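## Task

Slide the yellow divider onto the binder rings so each ring passes through one of its two holes, then shut the rings; the sheets already in the binder must remain on the rings. A ring punching a fresh hole through the divider counts as failure, and the result must hold without the robot supporting it.

## Robot and tools

Robot: two arms, left_arm and right_arm, mounted on opposite sides of a table. Both grippers are reported in one shared scene frame: origin at the table centre, +z up, table surface at z = +0.020 m, and left_arm's base sits on the +y side. The names left and right say nothing about image sides. A loose object may occasionally get a small push from outside. Knocking anything off the table is a failure.

Gripper axes: fingers extend along the gripper's own +x and close along its y. The reported end_effector_position is the midpoint between the finger pads, roughly 3 to 4 cm back from the tips. Reported hand positions can be a little wrong, more so when the arm is stretched out.

Row format (used by both execute_actions and move): 14 numbers, each in [-1, 1], always all 14 even when one arm is idle. Order: left_arm dx, dy, dz, rx, ry, rz, opening, then right_arm dx, dy, dz, rx, ry, rz, opening. dx to rz are an offset (not a pose) expressed in that gripper's own axes, relative to the gripper's measured pose at the start of the action (for the first action in a call, the pose in the latest result of this scene). Scale: 1.0 equals 0.6 m of travel or 180 degrees of turn; rx, ry, rz form a single rotation vector. Opening is absolute, not an offset: +1 is fully open (0.088 m), empty fingers touch near -0.80, and values below that down to -1 change nothing. Closing from fully open takes about 0.5 s or more.

execute_actions(actions): a list of actions run one after another. Each action is a table of up to 15 rows, one row per 1/30 s control step; if fewer than 15 rows are given, the final row repeats to fill 15 steps. Every row is an offset from the action's start pose, not from the row before. An empty list simply returns state and images.

move(target, speed, blocking): target is one 14-number row as above, offsets from the pose in this scene's latest result. Each gripper travels in a straight line toward its target and both paths finish together, lasting 0.5 to 10 s (cut off at 10 s if longer). Rotation takes the shorter way. speed is top path speed in m/s, 0.002 to 0.5, default 0.25; turning is capped at twice that in rad/s. Paths ignore obstacles and the other arm; grippers can lag, drift, or overshoot speed, especially with a nearly straight arm. Faster motion and targets set deeper past a contact both mean harder impacts. Openings are sent at the start. With blocking=false you get a result after 0.5 s while motion continues; use wait(0) to check it, and until it ends, new rows and moves are rejected unless you call wait or stop. The extra move: line reports the ending (done, off_target, moving, held, fault) and any limits (paced = the pose sent was clipped; held = a check blocked some steps, after which the arm may jump faster than speed). An ending naming one arm means the other finished at rest. Distances from each gripper to its target are also given.

wait(seconds): 0 to 10; arms keep their last command; returns early if a running move finishes. stop(): brakes the running move; needs stopping distance, fingers continue. zoom_image(camera, region): camera is cam_high, cam_low, cam_left_wrist or cam_right_wrist (all 504x504); region is [x0, y0, x1, y1] pixels from the top-left, no larger than 504 by 504. show_instructions(): shows the scene's reference pages (here a binder manual image). finished_scene(scene): give the current scene number; it ends the scene permanently and reports success, so only call it once the task is complete and stable with the robot no longer holding anything in place.

Control details: each step, the command is clipped to within 70 mm and 16 degrees of the measured pose, then damped IK drives joints toward it, favouring position over orientation. After an action the arm goes no further than the last clipped pose, so a far target needs more actions. Hand target lines show where each gripper is currently being driven. Joint friction may leave the gripper short or slightly tilted, and tiny moves may not happen; check pose after each move and correct tilt. To keep an arm still, send the offset back to its desired pose in the first call of a reply and zeros afterwards, plus its desired opening. The robot keeps executing its last command while you compose a reply.

Gripping: grip_measured uses the same scale as the commanded opening; the last Joint positions value per arm is the opening in metres. To hold something, command clearly below grip_measured; the bigger the gap, the harder the squeeze (about 34 N per pad max). Readings may carry a fixed error of about 1 mm. Fast closing can squeeze too hard and sometimes pop the fingers open.

Joint ranges (rad): waist -3.054 to 3.054, shoulder 0.000 to 3.142, elbow 0.000 to 2.356, wrist pitch -1.571 to 1.571, wrist yaw -1.571 to 1.571, wrist roll -3.142 to 3.142. Load limits (N m): waist 17.6, shoulder 21.8, elbow 21.7, wrist pitch 5.74, wrist yaw 5.72, wrist roll 5.36, carried weight included. Reaching a limit causes a torque fault: the arm halts for 10 s and the rest of the call is dropped. A pose unreachable line means the clearance check altered or blocked that arm's command.

Avoid: arms colliding or pressing each other (mounts included), which can end the scene; drops, slips, slams and hard pushes; forcing a ring through the divider instead of its holes. Holding loads heats motors: MOTOR HOT warns from 50 °C, at 95 °C an OVER-TEMPERATURE FAULT holds the arm, and if it does not cool within 30 to 60 s the arm and gripper lose power and go limp. Smooth, low-effort motion is preferred.

Each tool is called by a JSON object that holds its "method" and its "body", one argument or row to a line.

Reference images:

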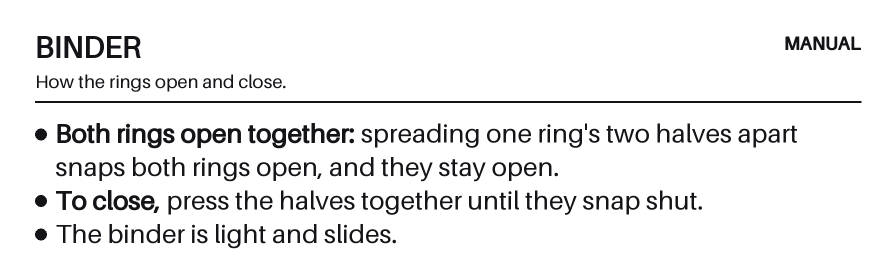

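## Session

I'll start by looking at the current state of the scene.

{"method": "execute_actions", "body": {
  "actions": []
}}

Scene clock: 0.00 s.
left_arm: end_effector_position=(+0.0092, +0.2589, +0.1754) grip_measured=+0.837 end_effector_quat_wxyz=(+0.187, +0.553, +0.225, -0.780) end_effector_velocity=(+0.001, +0.002, -0.001) end_effector_angular_velocity=(+0.012, -0.008, +0.019) | right_arm: end_effector_position=(+0.0707, -0.2286, +0.4128) grip_measured=+0.854 end_effector_quat_wxyz=(+0.718, +0.019, -0.023, +0.696) end_effector_velocity=(-0.003, -0.001, -0.001) end_effector_angular_velocity=(-0.003, -0.009, +0.019)
Joint positions: left_arm=[-0.278  1.477  0.973 -0.942  0.303  0.701  0.08 ] | right_arm=[-0.006  0.855  0.659  0.256  0.007 -0.006  0.081]
Joint velocities: left_arm=[-0.002 -0.002 -0.002 -0.007 -0.007 -0.022 -0.   ] | right_arm=[-0.002 -0.007 -0.002 -0.007 -0.022 -0.007 -0.   ]
Motor temperatures (°C, as the motors report them): left_arm=[23 21 21 21 24 25] | right_arm=[22 23 21 23 23 24]
Heat: left arm: hottest wrist roll 25 °C (+0.0 °C/min); right arm: hottest wrist roll 24 °C (+0.0 °C/min).
Hand target (left_arm): +0.009, +0.259, +0.175; -0.187, -0.553, -0.225, +0.780
Hand target (right_arm): +0.071, -0.229, +0.413; +0.718, +0.019, -0.023, +0.696

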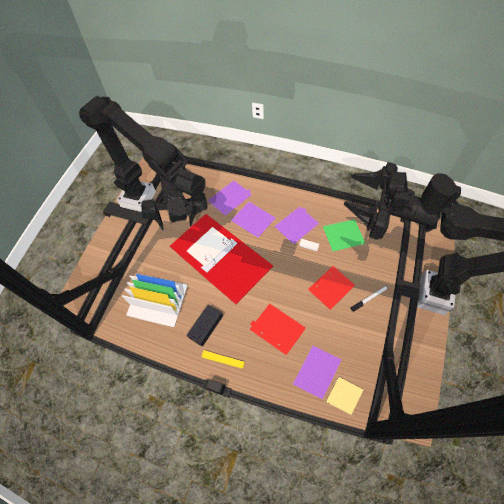

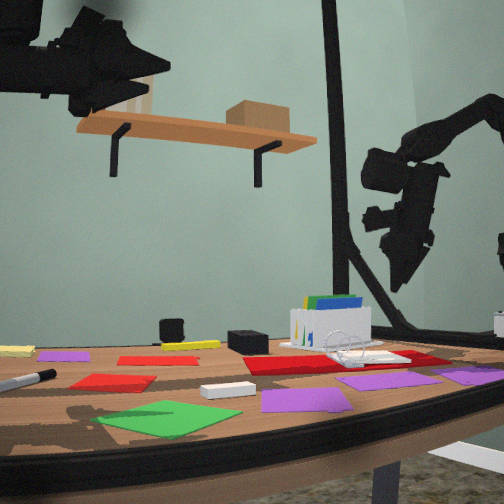

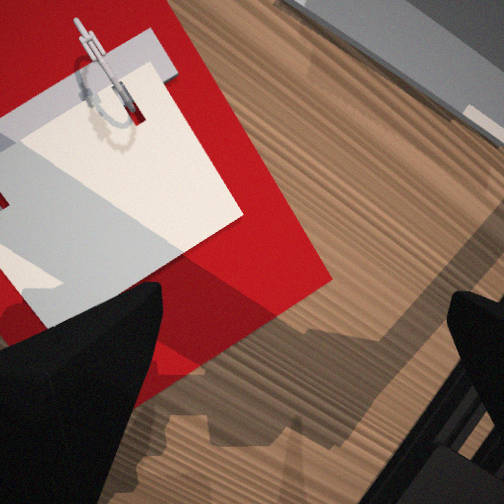

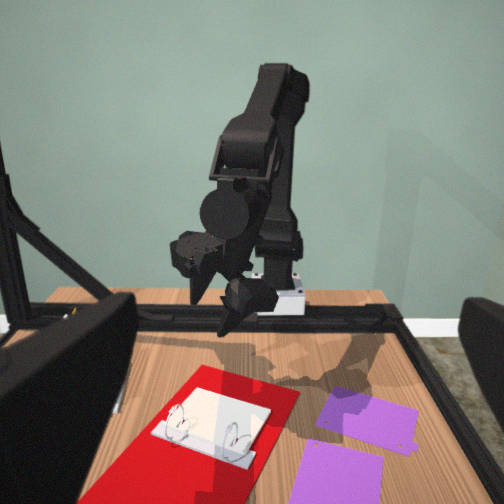

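{"method": "zoom_image", "body": {
  "camera": "cam_high",
  "region": [110, 190, 290, 370]
}}

{"method": "zoom_image", "body": {
  "camera": "cam_low",
  "region": [230, 270, 460, 400]
}}

{"method": "zoom_image", "body": {
  "camera": "cam_right_wrist",
  "region": [120, 350, 320, 504]
}}

Region (110, 190, 290, 370) of cam_high's 504x504 image, scaled by 2.800, with more detail than that image has.

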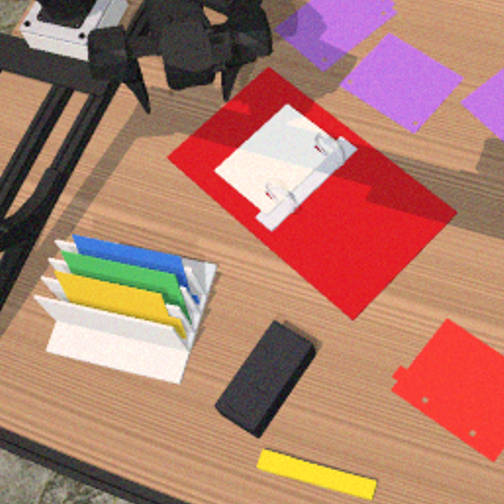

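Region (230, 270, 460, 400) of cam_low's 504x504 image, scaled by 2.191, with more detail than that image has; it fills the top 285 rows of this view, and the rest is white.

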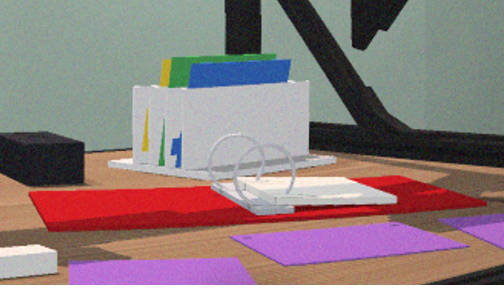

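Region (120, 350, 320, 504) of cam_right_wrist's 504x504 image, scaled by 2.520, with more detail than that image has; it fills the top 388 rows of this view, and the rest is white.

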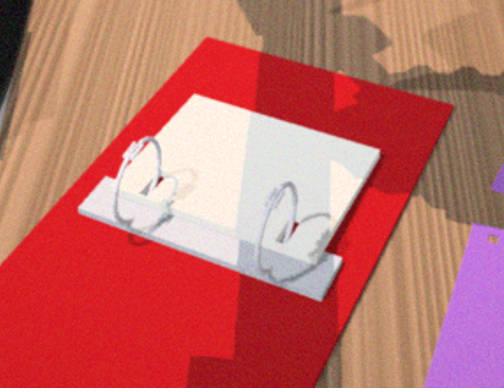

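{"method": "move", "body": {
  "target": [-0.087,0.0327,0.0775,-0.306,0.0629,0.0881,1, 0.2,0,-0.28,0,0.2,0,1],
  "speed": 0.25
}}

Scene clock: 7.67 s.
left_arm: end_effector_position=(+0.0012, +0.2211, +0.2370) grip_measured=+1.000 end_effector_quat_wxyz=(+0.498, +0.497, +0.501, -0.503) end_effector_velocity=(+0.001, +0.001, +0.001) end_effector_angular_velocity=(-0.000, -0.008, +0.005) | right_arm: end_effector_position=(+0.0738, -0.1010, +0.2500) grip_measured=+1.000 end_effector_quat_wxyz=(+0.689, -0.198, +0.197, +0.669) end_effector_velocity=(+0.002, -0.003, -0.004) end_effector_angular_velocity=(-0.022, -0.010, -0.005)
Joint positions: left_arm=[-0.415  1.698  1.479 -1.346  0.007 -0.387  0.088] | right_arm=[-0.006  1.582  0.993  0.023  0.007 -0.006  0.088]
Joint velocities: left_arm=[-0.002 -0.002  0.002 -0.007 -0.007 -0.007  0.   ] | right_arm=[-0.002 -0.002 -0.002 -0.022  0.007 -0.007  0.   ]
Motor temperatures (°C, as the motors report them): left_arm=[23 22 23 21 24 25] | right_arm=[22 23 23 24 23 24]
Heat: left arm: hottest wrist roll 25 °C (+0.0 °C/min); right arm: hottest wrist pitch 24 °C (+0.0 °C/min).
Hand target (left_arm): +0.000, +0.219, +0.235; +0.499, +0.501, +0.500, -0.500
Hand target (right_arm): +0.074, -0.098, +0.250; +0.689, -0.199, +0.198, +0.669
Off the commanded pose (left_arm): 0.003 m, 1 deg.
Off the commanded pose (right_arm): 0.004 m, 0 deg.
move: done

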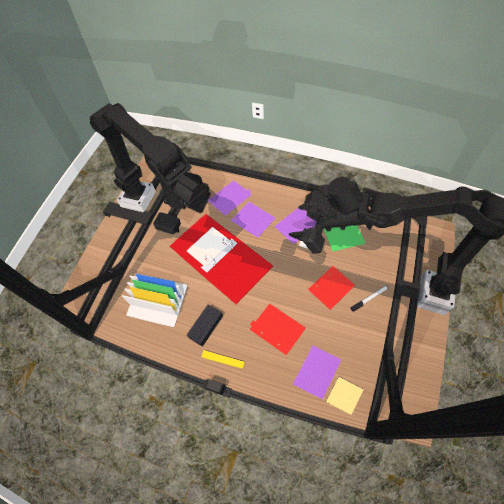

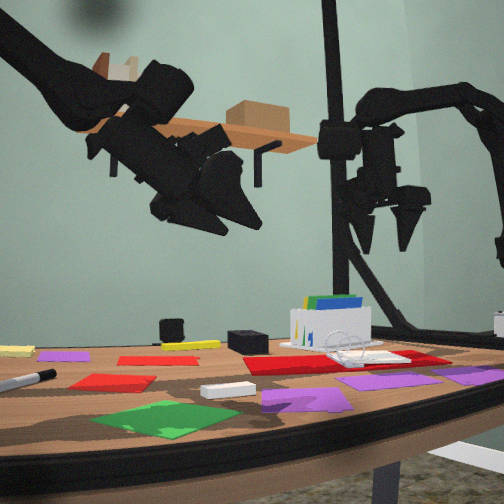

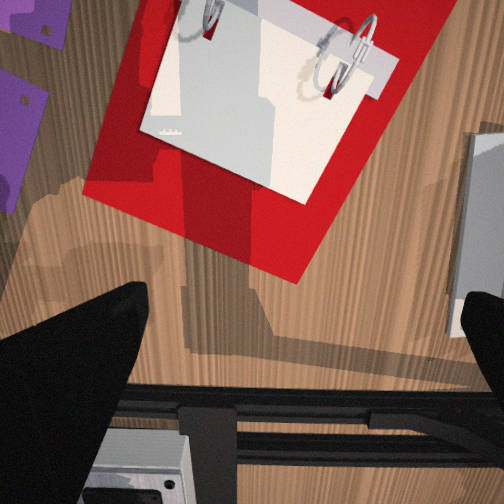

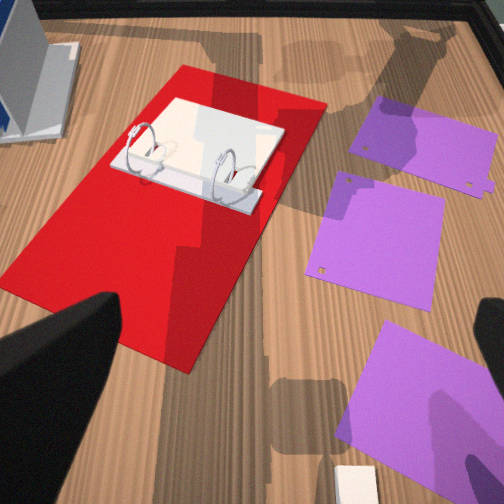

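{"method": "move", "body": {
  "target": [0.187,-0.0645,0.0885,-0.337,-0.2473,0.1608,-0.82, 0.2315,0.0955,-0.148,0,-0.122,0,1],
  "speed": 0.25
}}

Scene clock: 20.27 s.
left_arm: end_effector_position=(-0.0379, +0.1687, +0.1291) grip_measured=-0.796 end_effector_quat_wxyz=(+0.916, +0.071, +0.338, -0.202) end_effector_velocity=(+0.002, -0.000, +0.001) end_effector_angular_velocity=(-0.010, -0.021, -0.005) | right_arm: end_effector_position=(+0.0184, -0.0330, +0.1027) grip_measured=+1.000 end_effector_quat_wxyz=(+0.714, -0.063, +0.063, +0.694) end_effector_velocity=(+0.000, -0.002, -0.007) end_effector_angular_velocity=(-0.027, -0.009, +0.006)
Joint positions: left_arm=[-0.762  2.228  1.553 -1.229 -0.814 -2.022  0.   ] | right_arm=[0.149 2.357 0.927 1.249 0.156 0.026 0.088]
Joint velocities: left_arm=[-0.002  0.002 -0.002 -0.007 -0.022 -0.007 -0.   ] | right_arm=[-0.002  0.002 -0.002 -0.022 -0.007 -0.007  0.   ]
Motor temperatures (°C, as the motors report them): left_arm=[23 24 24 21 24 25] | right_arm=[22 25 25 26 23 24]
Heat: left arm: hottest wrist roll 25 °C (+0.0 °C/min); right arm: hottest wrist pitch 26 °C (+5.9 °C/min).
Hand target (left_arm): -0.039, +0.168, +0.125; +0.918, +0.075, +0.333, -0.202
Hand target (right_arm): +0.018, -0.032, +0.099; +0.715, -0.066, +0.064, +0.693
Off the commanded pose (left_arm): 0.004 m, 1 deg.
Off the commanded pose (right_arm): 0.004 m, 0 deg.
move: done

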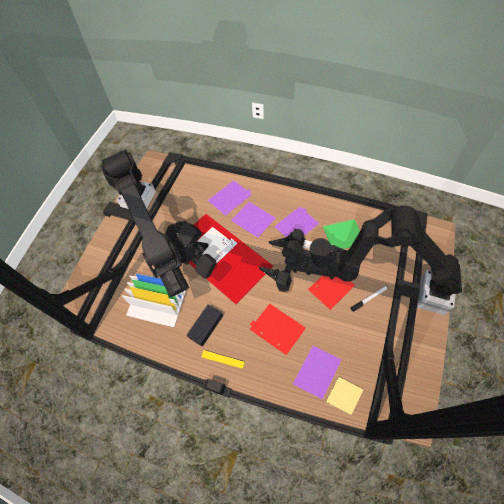

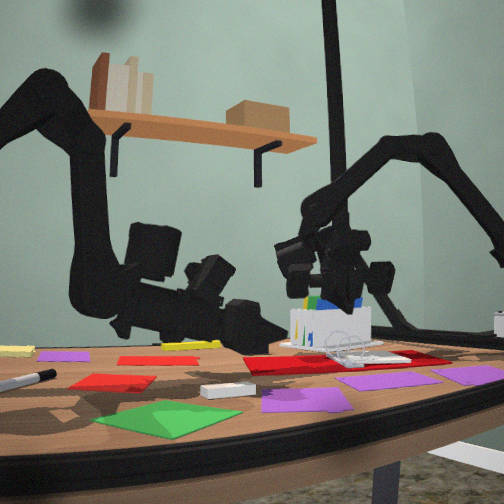

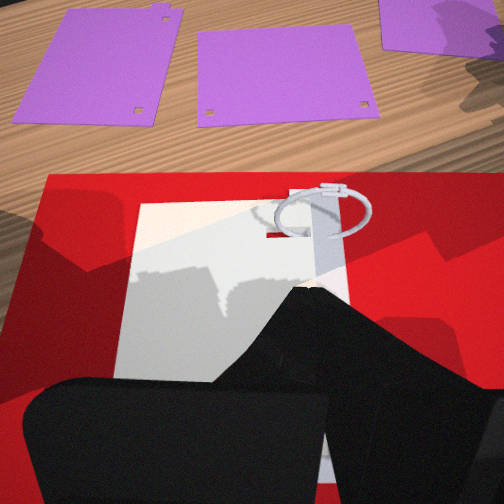

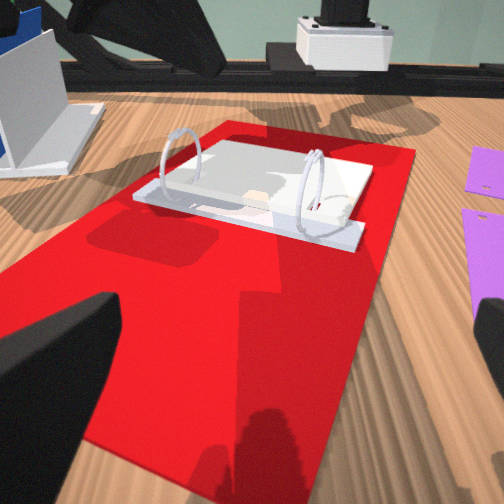

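{"method": "move", "body": {
  "target": [0.105,-0.032,-0.004,0,0,0,-0.82, 0,0,0,0,0,0,1],
  "speed": 0.12
}}

Scene clock: 26.60 s.
left_arm: end_effector_position=(-0.0066, +0.1290, +0.0940) grip_measured=-0.796 end_effector_quat_wxyz=(+0.914, +0.060, +0.345, -0.204) end_effector_velocity=(+0.002, +0.001, +0.001) end_effector_angular_velocity=(+0.007, -0.013, -0.004) | right_arm: end_effector_position=(+0.0185, -0.0330, +0.1025) grip_measured=+1.000 end_effector_quat_wxyz=(+0.714, -0.063, +0.063, +0.694) end_effector_velocity=(-0.002, +0.000, -0.003) end_effector_angular_velocity=(-0.018, -0.005, +0.020)
Joint positions: left_arm=[-0.636  2.281  1.505 -0.97  -0.842 -1.844  0.   ] | right_arm=[0.149 2.358 0.927 1.249 0.157 0.026 0.088]
Joint velocities: left_arm=[ 0.002 -0.002 -0.002 -0.007 -0.007  0.007  0.   ] | right_arm=[-0.002 -0.002  0.002 -0.022 -0.022 -0.007  0.   ]
Motor temperatures (°C, as the motors report them): left_arm=[23 25 24 21 24 25] | right_arm=[22 26 25 27 23 24]
Heat: left arm: hottest shoulder 25 °C (+0.0 °C/min); right arm: hottest wrist pitch 27 °C (+6.8 °C/min).
Hand target (left_arm): -0.004, +0.132, +0.087; +0.916, +0.071, +0.338, -0.201
Hand target (right_arm): +0.019, -0.033, +0.103; +0.714, -0.063, +0.063, +0.694
Off the commanded pose (left_arm): 0.008 m, 2 deg.
Off the commanded pose (right_arm): 0.000 m, 0 deg.
move: done

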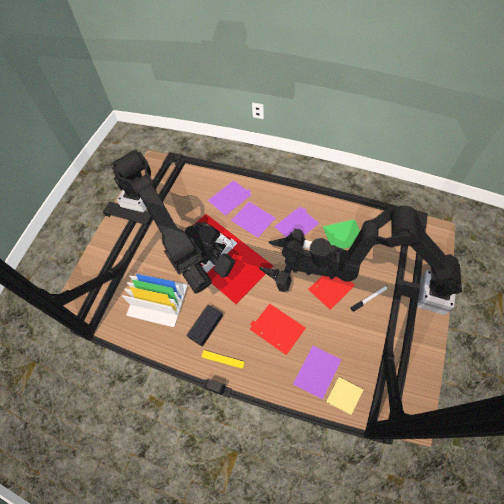

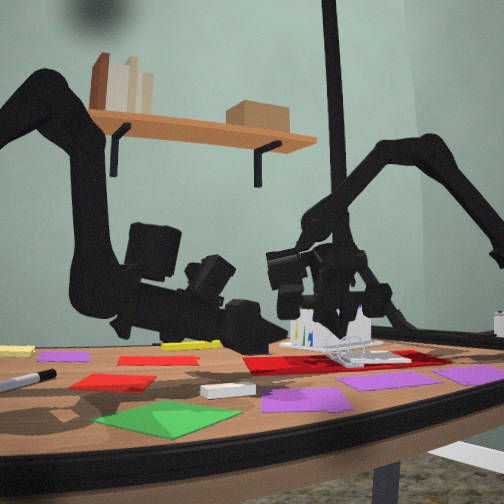

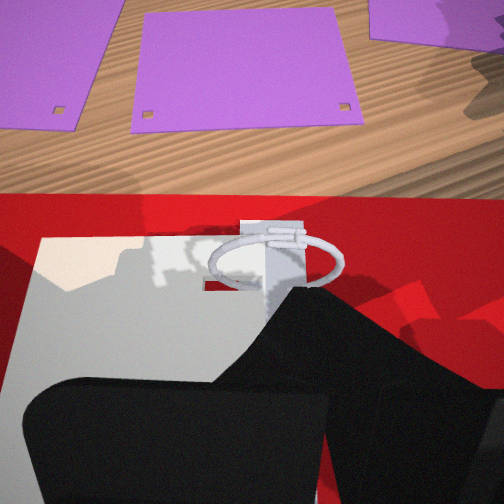

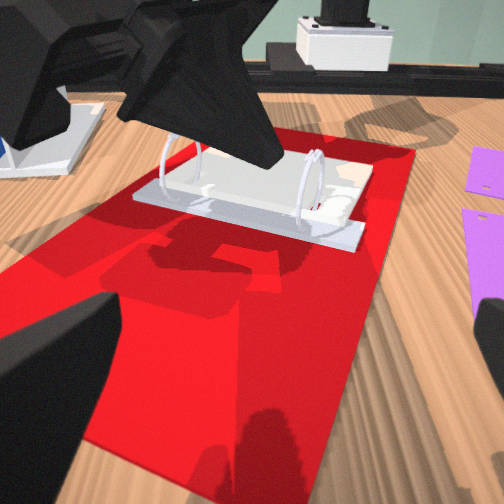

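{"method": "zoom_image", "body": {
  "camera": "cam_low",
  "region": [260, 240, 420, 380]
}}

{"method": "zoom_image", "body": {
  "camera": "cam_right_wrist",
  "region": [100, 40, 380, 260]
}}

Region (260, 240, 420, 380) of cam_low's 504x504 image, scaled by 3.150, with more detail than that image has; it fills the top 441 rows of this view, and the rest is white.

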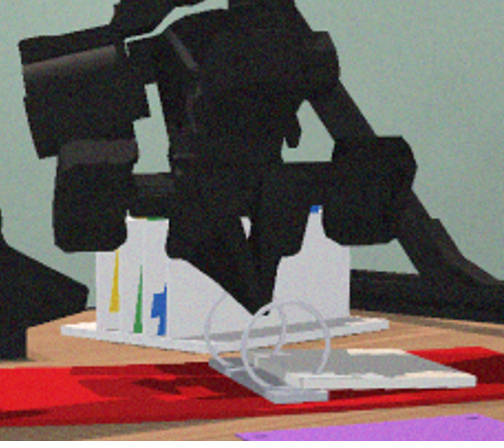

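Region (100, 40, 380, 260) of cam_right_wrist's 504x504 image, scaled by 1.800, with more detail than that image has; it fills the top 396 rows of this view, and the rest is white.

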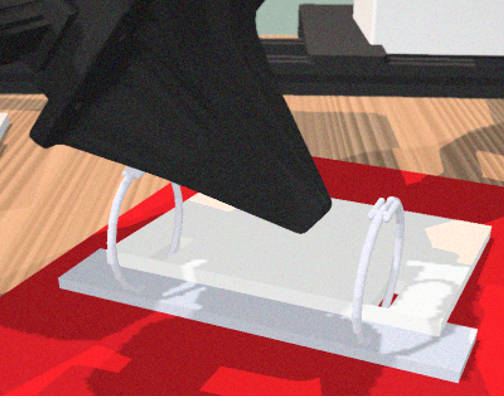

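{"method": "move", "body": {
  "target": [0.052,0.013,-0.0167,0.0081,0.0501,0.0059,-0.82, 0,0,0,0,0,0,1],
  "speed": 0.06
}}

Scene clock: 32.00 s.
left_arm: end_effector_position=(+0.0102, +0.1260, +0.0649) grip_measured=-0.796 end_effector_quat_wxyz=(+0.887, +0.089, +0.409, -0.196) end_effector_velocity=(+0.003, +0.005, +0.000) end_effector_angular_velocity=(+0.015, -0.017, -0.009) | right_arm: end_effector_position=(+0.0185, -0.0330, +0.1023) grip_measured=+1.000 end_effector_quat_wxyz=(+0.714, -0.063, +0.064, +0.694) end_effector_velocity=(+0.000, -0.001, -0.001) end_effector_angular_velocity=(-0.008, -0.007, +0.006)
Joint positions: left_arm=[-0.555  2.264  1.416 -0.801 -0.703 -1.694  0.   ] | right_arm=[0.149 2.358 0.927 1.249 0.157 0.026 0.088]
Joint velocities: left_arm=[-0.002 -0.007 -0.017 -0.007 -0.007  0.007 -0.   ] | right_arm=[-0.002 -0.002 -0.002 -0.007 -0.007 -0.007  0.   ]
Motor temperatures (°C, as the motors report them): left_arm=[23 26 24 21 24 25] | right_arm=[22 27 25 28 23 24]
Heat: left arm: hottest shoulder 26 °C (+1.9 °C/min); right arm: hottest wrist pitch 28 °C (+7.5 °C/min).
Hand target (left_arm): +0.012, +0.128, +0.066; +0.885, +0.091, +0.413, -0.195
Hand target (right_arm): +0.018, -0.033, +0.102; +0.714, -0.063, +0.064, +0.694
Off the commanded pose (left_arm): 0.003 m, 1 deg.
Off the commanded pose (right_arm): 0.000 m, 0 deg.
move: done

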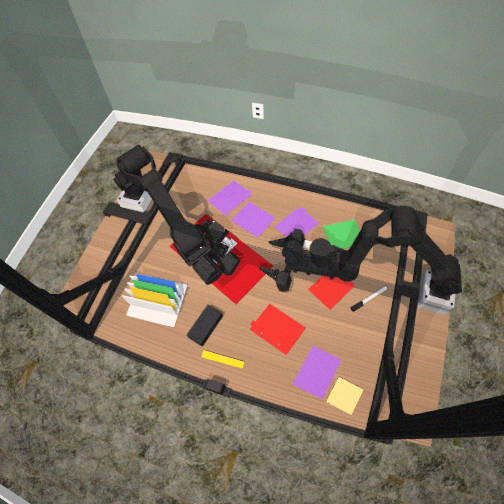

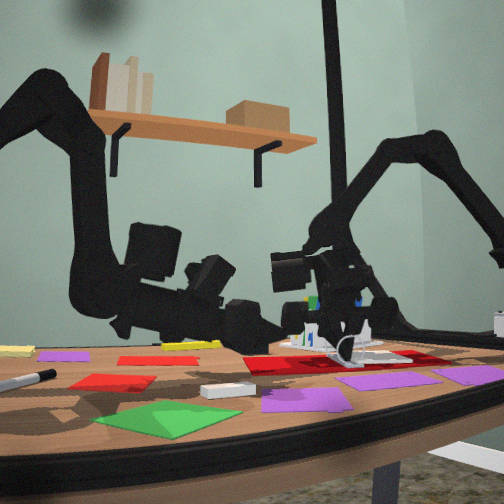

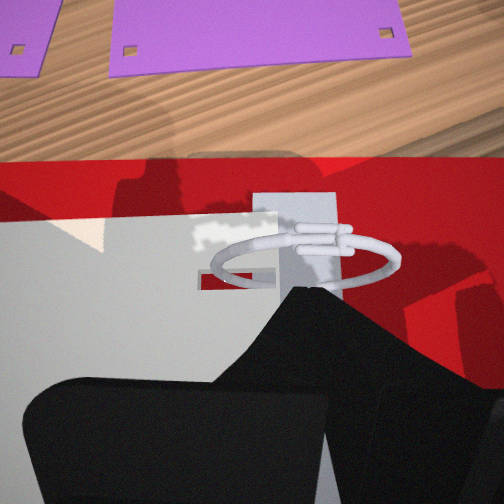

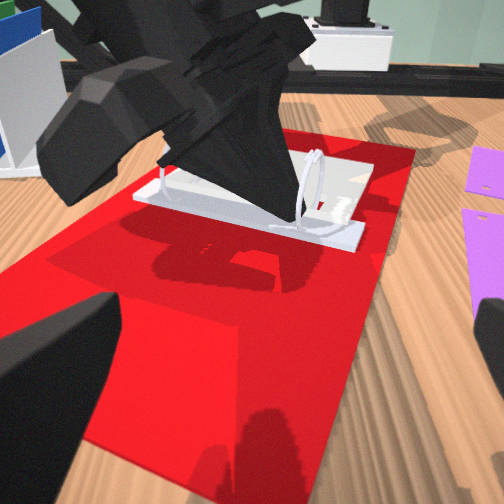

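{"method": "move", "body": {
  "target": [0.0123,0.006,0.0246,0,0,0,-0.82, 0,0,0,0,0,0,1],
  "speed": 0.03
}}

Scene clock: 33.57 s.
left_arm: end_effector_position=(+0.0240, +0.1213, +0.0662) grip_measured=-0.796 end_effector_quat_wxyz=(+0.886, +0.090, +0.410, -0.196) end_effector_velocity=(+0.002, -0.000, +0.002) end_effector_angular_velocity=(-0.017, -0.016, +0.002) | right_arm: end_effector_position=(+0.0185, -0.0330, +0.1023) grip_measured=+1.000 end_effector_quat_wxyz=(+0.714, -0.063, +0.064, +0.694) end_effector_velocity=(-0.002, -0.001, -0.001) end_effector_angular_velocity=(-0.007, +0.008, +0.008)
Joint positions: left_arm=[-0.518  2.246  1.392 -0.763 -0.704 -1.644  0.   ] | right_arm=[0.149 2.358 0.927 1.249 0.157 0.026 0.088]
Joint velocities: left_arm=[-0.002 -0.002 -0.007  0.007 -0.022 -0.007 -0.   ] | right_arm=[ 0.002 -0.002 -0.002 -0.007 -0.007  0.007  0.   ]
Motor temperatures (°C, as the motors report them): left_arm=[23 27 24 21 24 25] | right_arm=[22 28 25 28 23 24]
Heat: left arm: hottest shoulder 27 °C (+3.6 °C/min); right arm: hottest shoulder 28 °C (+7.1 °C/min).
Hand target (left_arm): +0.026, +0.123, +0.069; +0.887, +0.089, +0.409, -0.196
Hand target (right_arm): +0.018, -0.033, +0.102; +0.714, -0.063, +0.064, +0.694
Off the commanded pose (left_arm): 0.004 m, 0 deg.
Off the commanded pose (right_arm): 0.000 m, 0 deg.
move: done

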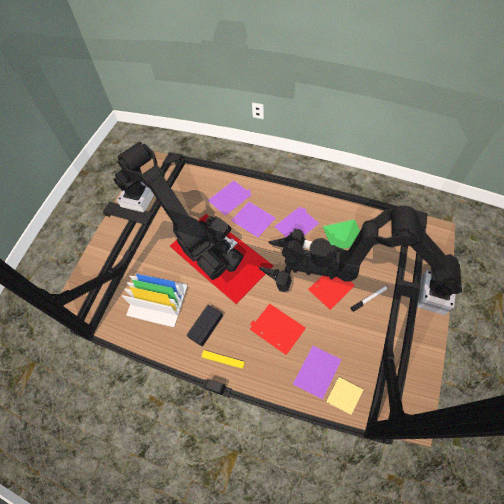

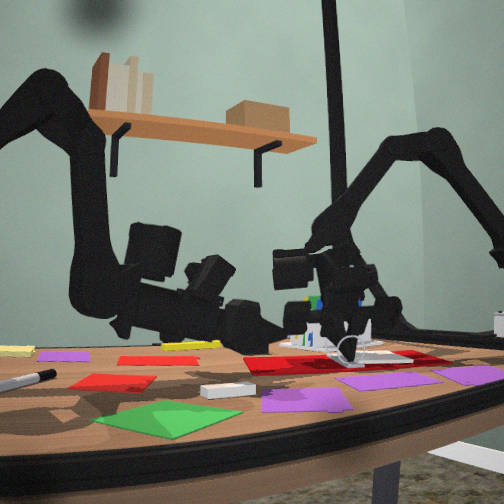

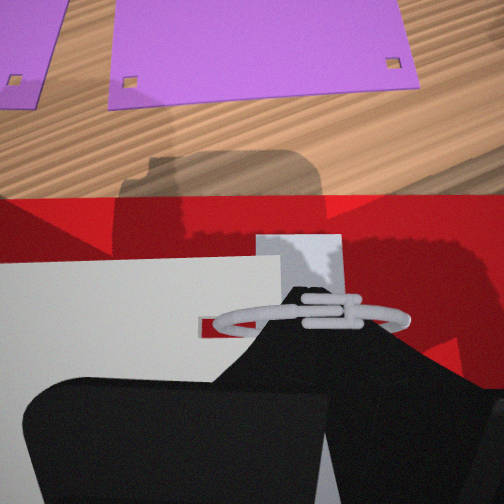

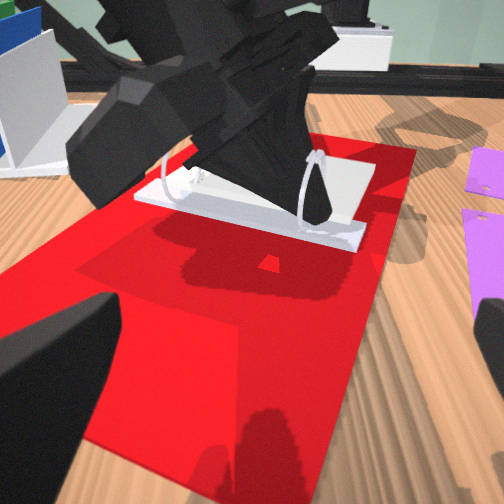

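{"method": "execute_actions", "body": {
  "actions": [
    [[0,0,0,0,0,0,-0.75,0,0,0,0,0,0,1],[0,0,0,0,0,0,-0.72,0,0,0,0,0,0,1],[0,0,0,0,0,0,-0.69,0,0,0,0,0,0,1],[0,0,0,0,0,0,-0.66,0,0,0,0,0,0,1],[0,0,0,0,0,0,-0.63,0,0,0,0,0,0,1],[0,0,0,0,0,0,-0.60,0,0,0,0,0,0,1],[0,0,0,0,0,0,-0.57,0,0,0,0,0,0,1],[0,0,0,0,0,0,-0.54,0,0,0,0,0,0,1],[0,0,0,0,0,0,-0.51,0,0,0,0,0,0,1],[0,0,0,0,0,0,-0.48,0,0,0,0,0,0,1],[0,0,0,0,0,0,-0.45,0,0,0,0,0,0,1],[0,0,0,0,0,0,-0.42,0,0,0,0,0,0,1],[0,0,0,0,0,0,-0.39,0,0,0,0,0,0,1],[0,0,0,0,0,0,-0.36,0,0,0,0,0,0,1],[0,0,0,0,0,0,-0.33,0,0,0,0,0,0,1]],
    [[0,0,0,0,0,0,-0.31,0,0,0,0,0,0,1],[0,0,0,0,0,0,-0.29,0,0,0,0,0,0,1],[0,0,0,0,0,0,-0.27,0,0,0,0,0,0,1],[0,0,0,0,0,0,-0.25,0,0,0,0,0,0,1]]
  ]
}}

Scene clock: 35.43 s.
left_arm: end_effector_position=(+0.0253, +0.1213, +0.0696) grip_measured=-0.257 end_effector_quat_wxyz=(+0.890, +0.096, +0.397, -0.201) end_effector_velocity=(+0.001, -0.002, +0.004) end_effector_angular_velocity=(-0.034, -0.007, +0.013) | right_arm: end_effector_position=(+0.0185, -0.0330, +0.1023) grip_measured=+1.000 end_effector_quat_wxyz=(+0.714, -0.063, +0.064, +0.694) end_effector_velocity=(+0.000, -0.002, -0.006) end_effector_angular_velocity=(-0.027, +0.005, +0.003)
Joint positions: left_arm=[-0.521  2.244  1.392 -0.772 -0.727 -1.633  0.026] | right_arm=[0.149 2.358 0.927 1.249 0.157 0.026 0.088]
Joint velocities: left_arm=[-0.002 -0.007 -0.002  0.007 -0.022 -0.022  0.   ] | right_arm=[-0.002 -0.002 -0.007 -0.022 -0.007  0.007  0.   ]
Motor temperatures (°C, as the motors report them): left_arm=[23 28 24 21 24 25] | right_arm=[22 28 24 28 23 24]
Heat: left arm: hottest shoulder 28 °C (+5.1 °C/min); right arm: hottest shoulder 28 °C (+6.8 °C/min).
Hand target (left_arm): +0.025, +0.121, +0.068; +0.889, +0.095, +0.401, -0.199
Hand target (right_arm): +0.018, -0.033, +0.102; +0.714, -0.063, +0.064, +0.694
Off the commanded pose (left_arm): 0.002 m, 1 deg.
Off the commanded pose (right_arm): 0.000 m, 0 deg.

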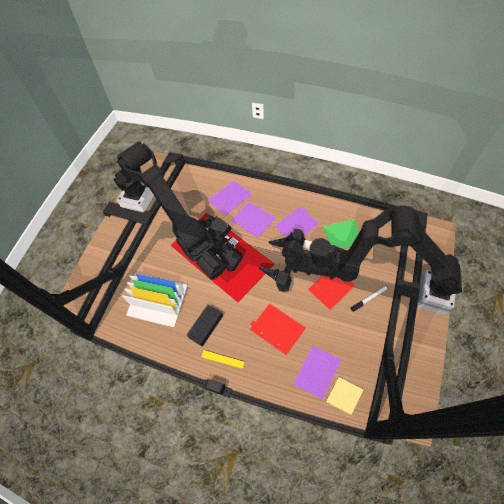

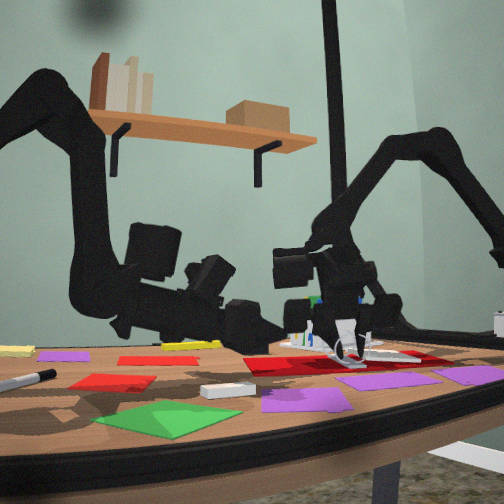

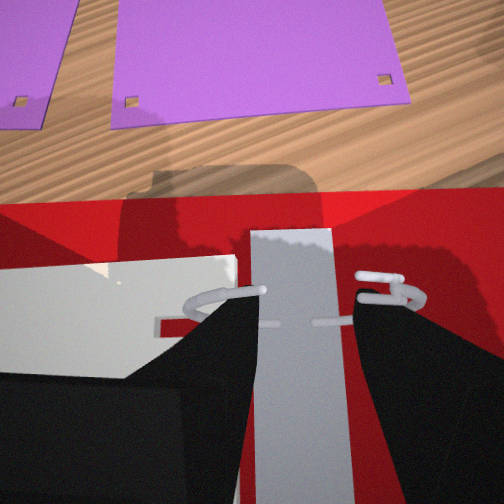

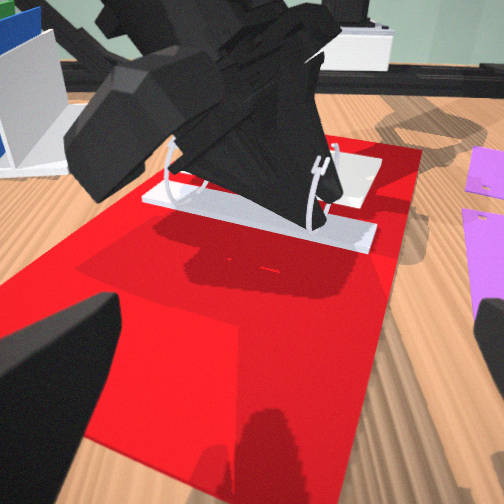

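{"method": "execute_actions", "body": {
  "actions": [
    [[0,0,0,0,0,0,-0.4,0,0,0,0,0,0,1],[0,0,0,0,0,0,-0.5,0,0,0,0,0,0,1],[0,0,0,0,0,0,-0.6,0,0,0,0,0,0,1],[0,0,0,0,0,0,-0.7,0,0,0,0,0,0,1],[0,0,0,0,0,0,-0.8,0,0,0,0,0,0,1],[0,0,0,0,0,0,-0.8,0,0,0,0,0,0,1],[0,0,0,0,0,0,-0.8,0,0,0,0,0,0,1],[0,0,0,0,0,0,-0.8,0,0,0,0,0,0,1],[-0.002,0,0,0,0,0,-0.8,0,0,0,0,0,0,1],[-0.004,0,-0.001,0,0,0,-0.8,0,0,0,0,0,0,1],[-0.007,0,-0.002,0,0,0,-0.8,0,0,0,0,0,0,1],[-0.010,0,-0.003,0,0,0,-0.8,0,0,0,0,0,0,1],[-0.014,0,-0.004,0,0,0,-0.8,0,0,0,0,0,0,1],[-0.018,0,-0.005,0,0,0,-0.8,0,0,0,0,0,0,1],[-0.022,0,-0.005,0,0,0,-0.8,0,0,0,0,0,0,1]]
  ]
}}

{"method": "move", "body": {
  "target": [-0.14,0,0.03,0,0,0,-0.8, 0,0,0,0,0,0,1],
  "speed": 0.12
}}

Scene clock: 38.30 s.
left_arm: end_effector_position=(+0.0229, +0.1261, +0.0712) grip_measured=-0.796 end_effector_quat_wxyz=(+0.892, +0.101, +0.395, -0.197) end_effector_velocity=(-0.043, +0.040, +0.016) end_effector_angular_velocity=(+0.082, -0.049, -0.023) | right_arm: end_effector_position=(+0.0185, -0.0330, +0.1023) grip_measured=+1.000 end_effector_quat_wxyz=(+0.714, -0.063, +0.064, +0.694) end_effector_velocity=(+0.000, -0.001, -0.004) end_effector_angular_velocity=(-0.022, -0.009, +0.006)
Joint positions: left_arm=[-0.534  2.244  1.397 -0.804 -0.729 -1.654  0.   ] | right_arm=[0.149 2.358 0.927 1.249 0.157 0.026 0.088]
Joint velocities: left_arm=[-0.149 -0.002  0.061 -0.271  0.007 -0.168 -0.   ] | right_arm=[-0.002 -0.002 -0.002 -0.022 -0.007 -0.007  0.   ]
Motor temperatures (°C, as the motors report them): left_arm=[23 29 24 21 24 25] | right_arm=[22 29 24 28 23 24]
Heat: left arm: hottest shoulder 29 °C (+6.3 °C/min); right arm: hottest shoulder 29 °C (+7.8 °C/min).
Hand target (left_arm): +0.015, +0.126, +0.077; +0.890, +0.096, +0.397, -0.201
Hand target (right_arm): +0.018, -0.033, +0.102; +0.714, -0.063, +0.064, +0.694
Off the commanded pose (left_arm): 0.010 m, 1 deg.
Off the commanded pose (right_arm): 0.000 m, 0 deg.

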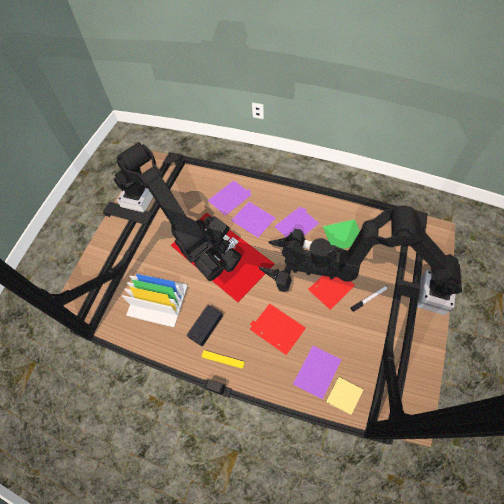

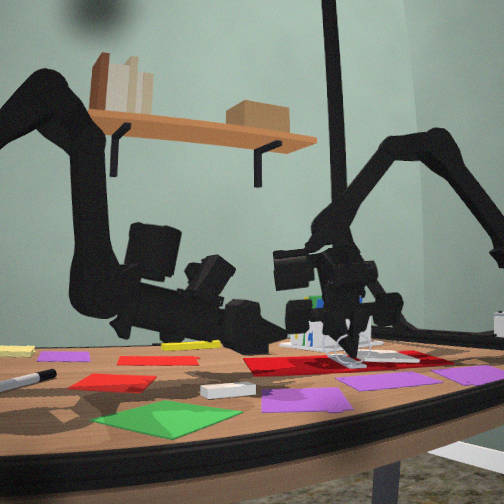

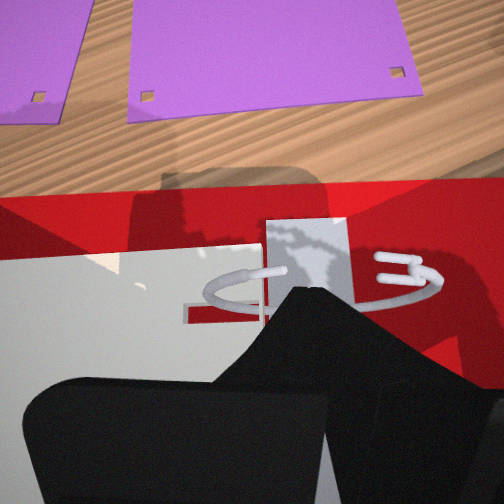

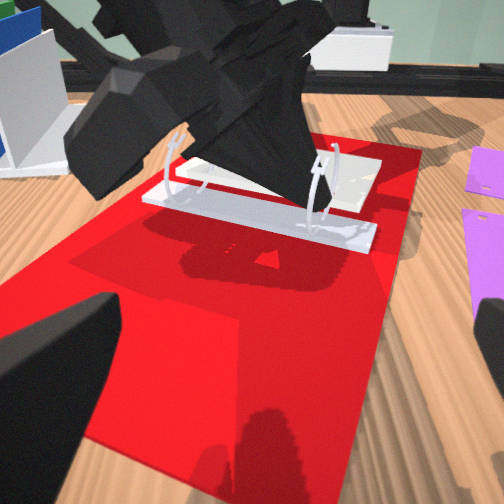

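Scene clock: 39.40 s.
left_arm: end_effector_position=(-0.0139, +0.1442, +0.1416) grip_measured=-0.796 end_effector_quat_wxyz=(+0.894, +0.107, +0.389, -0.195) end_effector_velocity=(-0.003, +0.002, +0.002) end_effector_angular_velocity=(+0.019, -0.003, -0.011) | right_arm: end_effector_position=(+0.0185, -0.0330, +0.1023) grip_measured=+1.000 end_effector_quat_wxyz=(+0.714, -0.063, +0.064, +0.694) end_effector_velocity=(+0.000, -0.001, -0.003) end_effector_angular_velocity=(-0.013, -0.025, -0.001)
Joint positions: left_arm=[-0.64   2.168  1.575 -1.168 -0.721 -1.794  0.   ] | right_arm=[0.149 2.358 0.927 1.249 0.157 0.026 0.088]
Joint velocities: left_arm=[-0.007  0.002  0.012 -0.022  0.007  0.007 -0.   ] | right_arm=[ 0.002  0.002 -0.002 -0.007  0.007 -0.022  0.   ]
Motor temperatures (°C, as the motors report them): left_arm=[23 29 24 21 24 25] | right_arm=[22 29 24 28 23 24]
Heat: left arm: hottest shoulder 29 °C (+6.1 °C/min); right arm: hottest shoulder 29 °C (+7.6 °C/min).
Hand target (left_arm): -0.016, +0.143, +0.146; +0.892, +0.101, +0.395, -0.197
Hand target (right_arm): +0.018, -0.033, +0.102; +0.714, -0.063, +0.064, +0.694
Off the commanded pose (left_arm): 0.005 m, 1 deg.
Off the commanded pose (right_arm): 0.000 m, 0 deg.
move: done

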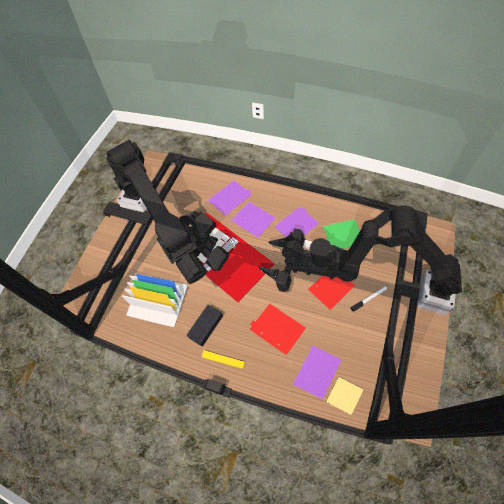

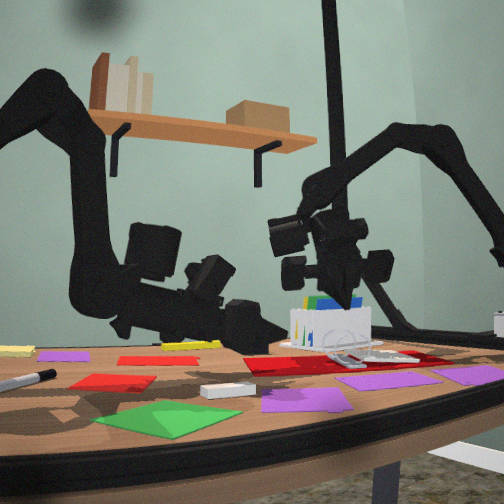

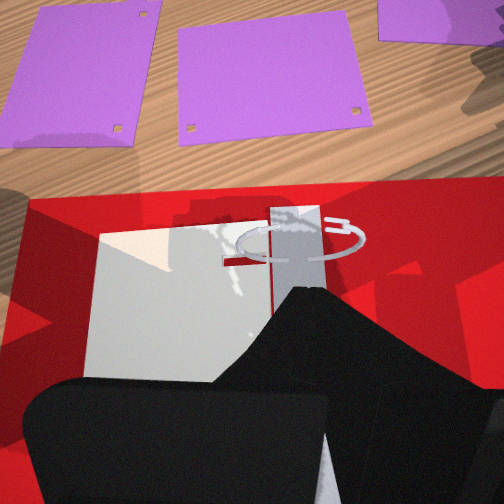

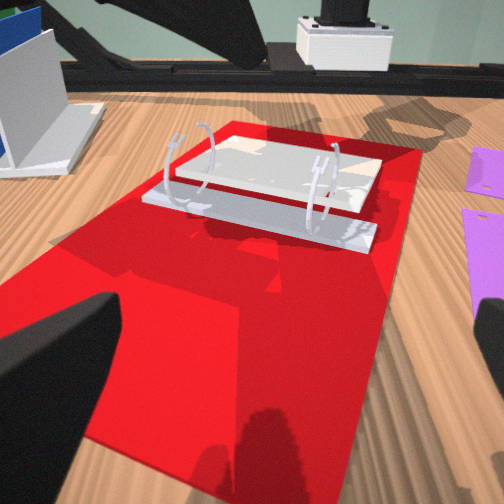

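{"method": "move", "body": {
  "target": [-0.3307,0.0517,-0.22,0.2988,0.2091,-0.1287,0.3, 0.0585,0.099,0.0073,0.0149,-0.0402,-0.124,1],
  "speed": 0.25
}}

Scene clock: 44.87 s.
left_arm: end_effector_position=(-0.2079, +0.2696, +0.2053) grip_measured=+0.300 end_effector_quat_wxyz=(+0.533, +0.462, +0.529, -0.472) end_effector_velocity=(+0.002, +0.004, -0.000) end_effector_angular_velocity=(+0.019, -0.014, +0.005) | right_arm: end_effector_position=(-0.0401, +0.0024, +0.1057) grip_measured=+1.000 end_effector_quat_wxyz=(+0.838, -0.010, +0.023, +0.545) end_effector_velocity=(-0.001, +0.000, +0.003) end_effector_angular_velocity=(+0.009, -0.003, -0.005)
Joint positions: left_arm=[-0.977  2.073  1.85  -1.334 -0.008 -1.077  0.054] | right_arm=[0.397 2.568 1.308 1.19  0.795 0.059 0.088]
Joint velocities: left_arm=[-0.002  0.002  0.002 -0.022  0.007 -0.007 -0.   ] | right_arm=[ 0.002 -0.002  0.002  0.007  0.007 -0.007  0.   ]
Motor temperatures (°C, as the motors report them): left_arm=[23 30 25 21 24 25] | right_arm=[22 29 24 29 23 24]
Heat: left arm: hottest shoulder 30 °C (+6.7 °C/min); right arm: hottest shoulder 29 °C (+6.7 °C/min).
Hand target (left_arm): -0.210, +0.270, +0.200; +0.530, +0.468, +0.529, -0.469
Hand target (right_arm): -0.040, +0.003, +0.100; +0.839, -0.014, +0.023, +0.543
Off the commanded pose (left_arm): 0.006 m, 1 deg.
Off the commanded pose (right_arm): 0.006 m, 1 deg.
move: done

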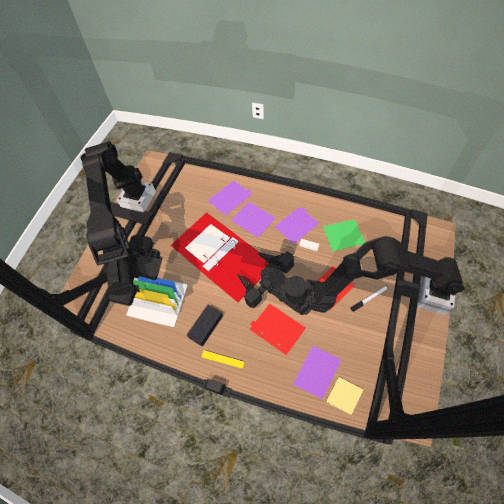

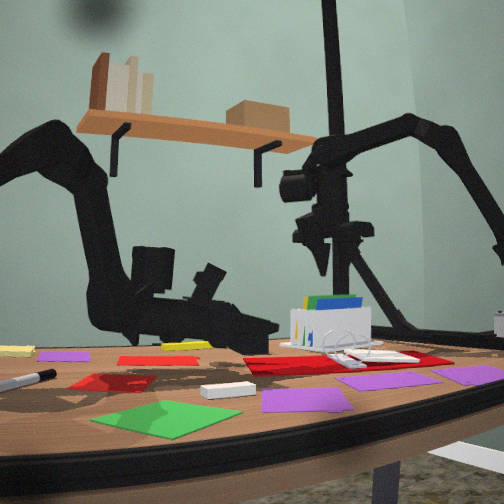

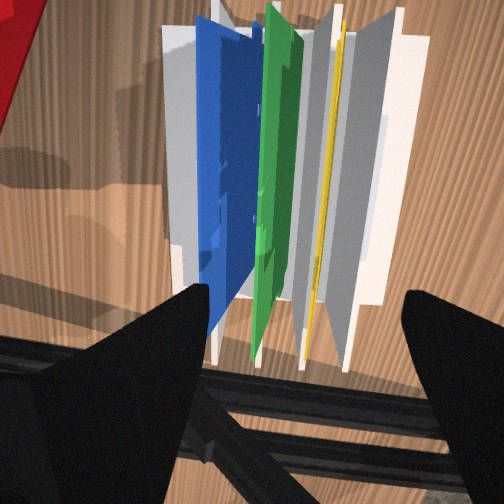

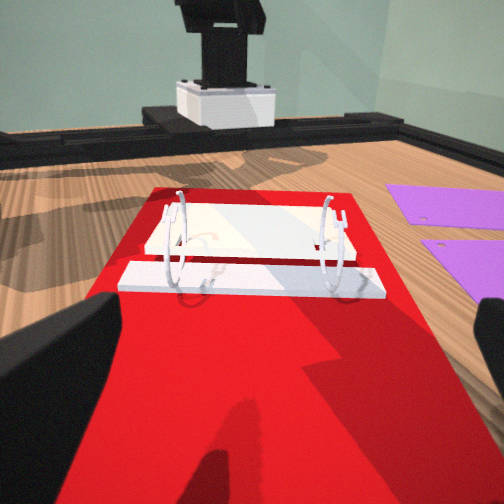

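{"method": "move", "body": {
  "target": [0.078,-0.031,0.010,0.012,0,0,-0.3, 0,0,0,0,0,0,1],
  "speed": 0.08
}}

Scene clock: 49.00 s.
left_arm: end_effector_position=(-0.2272, +0.2583, +0.1686) grip_measured=-0.300 end_effector_quat_wxyz=(+0.523, +0.461, +0.524, -0.490) end_effector_velocity=(+0.000, +0.000, -0.001) end_effector_angular_velocity=(-0.008, -0.002, -0.009) | right_arm: end_effector_position=(-0.0403, +0.0024, +0.1055) grip_measured=+1.000 end_effector_quat_wxyz=(+0.838, -0.010, +0.023, +0.545) end_effector_velocity=(+0.003, -0.001, -0.001) end_effector_angular_velocity=(-0.016, -0.023, -0.009)
Joint positions: left_arm=[-0.981  2.15   1.822 -1.203 -0.008 -1.05   0.024] | right_arm=[0.397 2.568 1.308 1.19  0.795 0.059 0.088]
Joint velocities: left_arm=[-0.002 -0.002 -0.007  0.007 -0.007  0.007 -0.   ] | right_arm=[-0.002 -0.002 -0.002 -0.007  0.007 -0.022  0.   ]
Motor temperatures (°C, as the motors report them): left_arm=[23 30 25 21 24 25] | right_arm=[22 30 25 29 23 24]
Heat: left arm: hottest shoulder 30 °C (+6.1 °C/min); right arm: hottest shoulder 30 °C (+7.3 °C/min).
Hand target (left_arm): -0.226, +0.261, +0.159; +0.524, +0.472, +0.520, -0.483
Hand target (right_arm): -0.040, +0.002, +0.106; +0.838, -0.010, +0.023, +0.545
Off the commanded pose (left_arm): 0.010 m, 2 deg.
Off the commanded pose (right_arm): 0.000 m, 0 deg.
move: off_target (left_arm)

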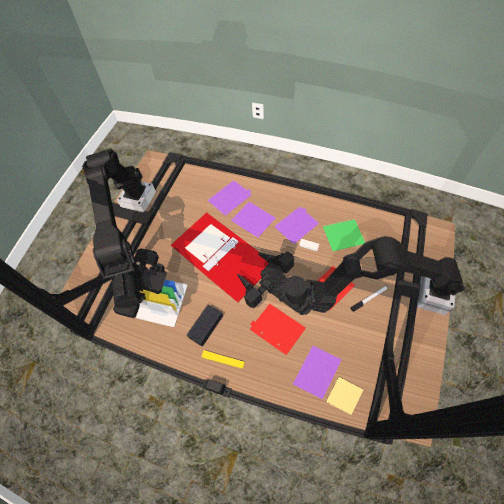

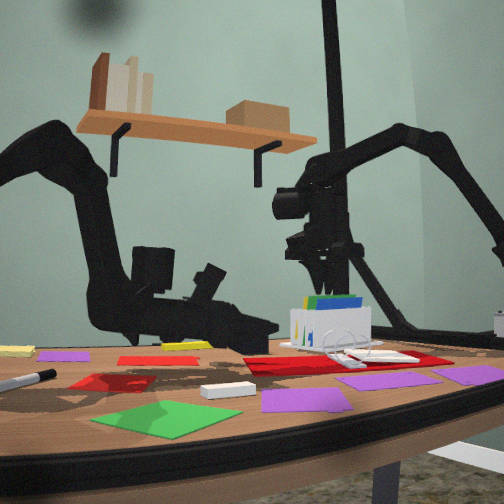

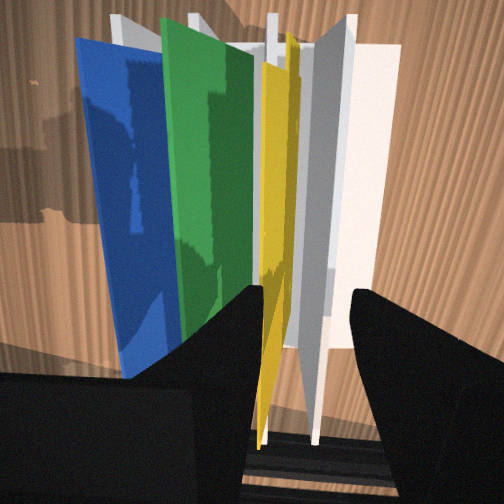

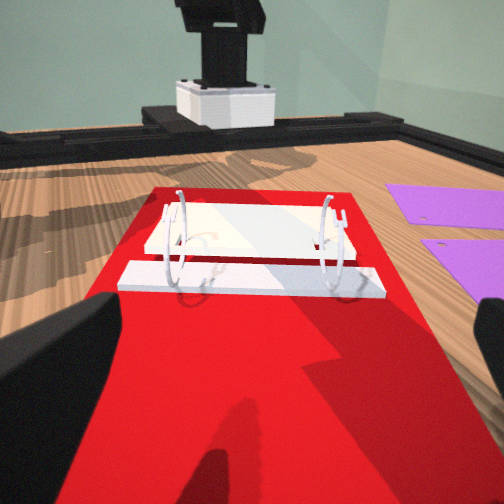

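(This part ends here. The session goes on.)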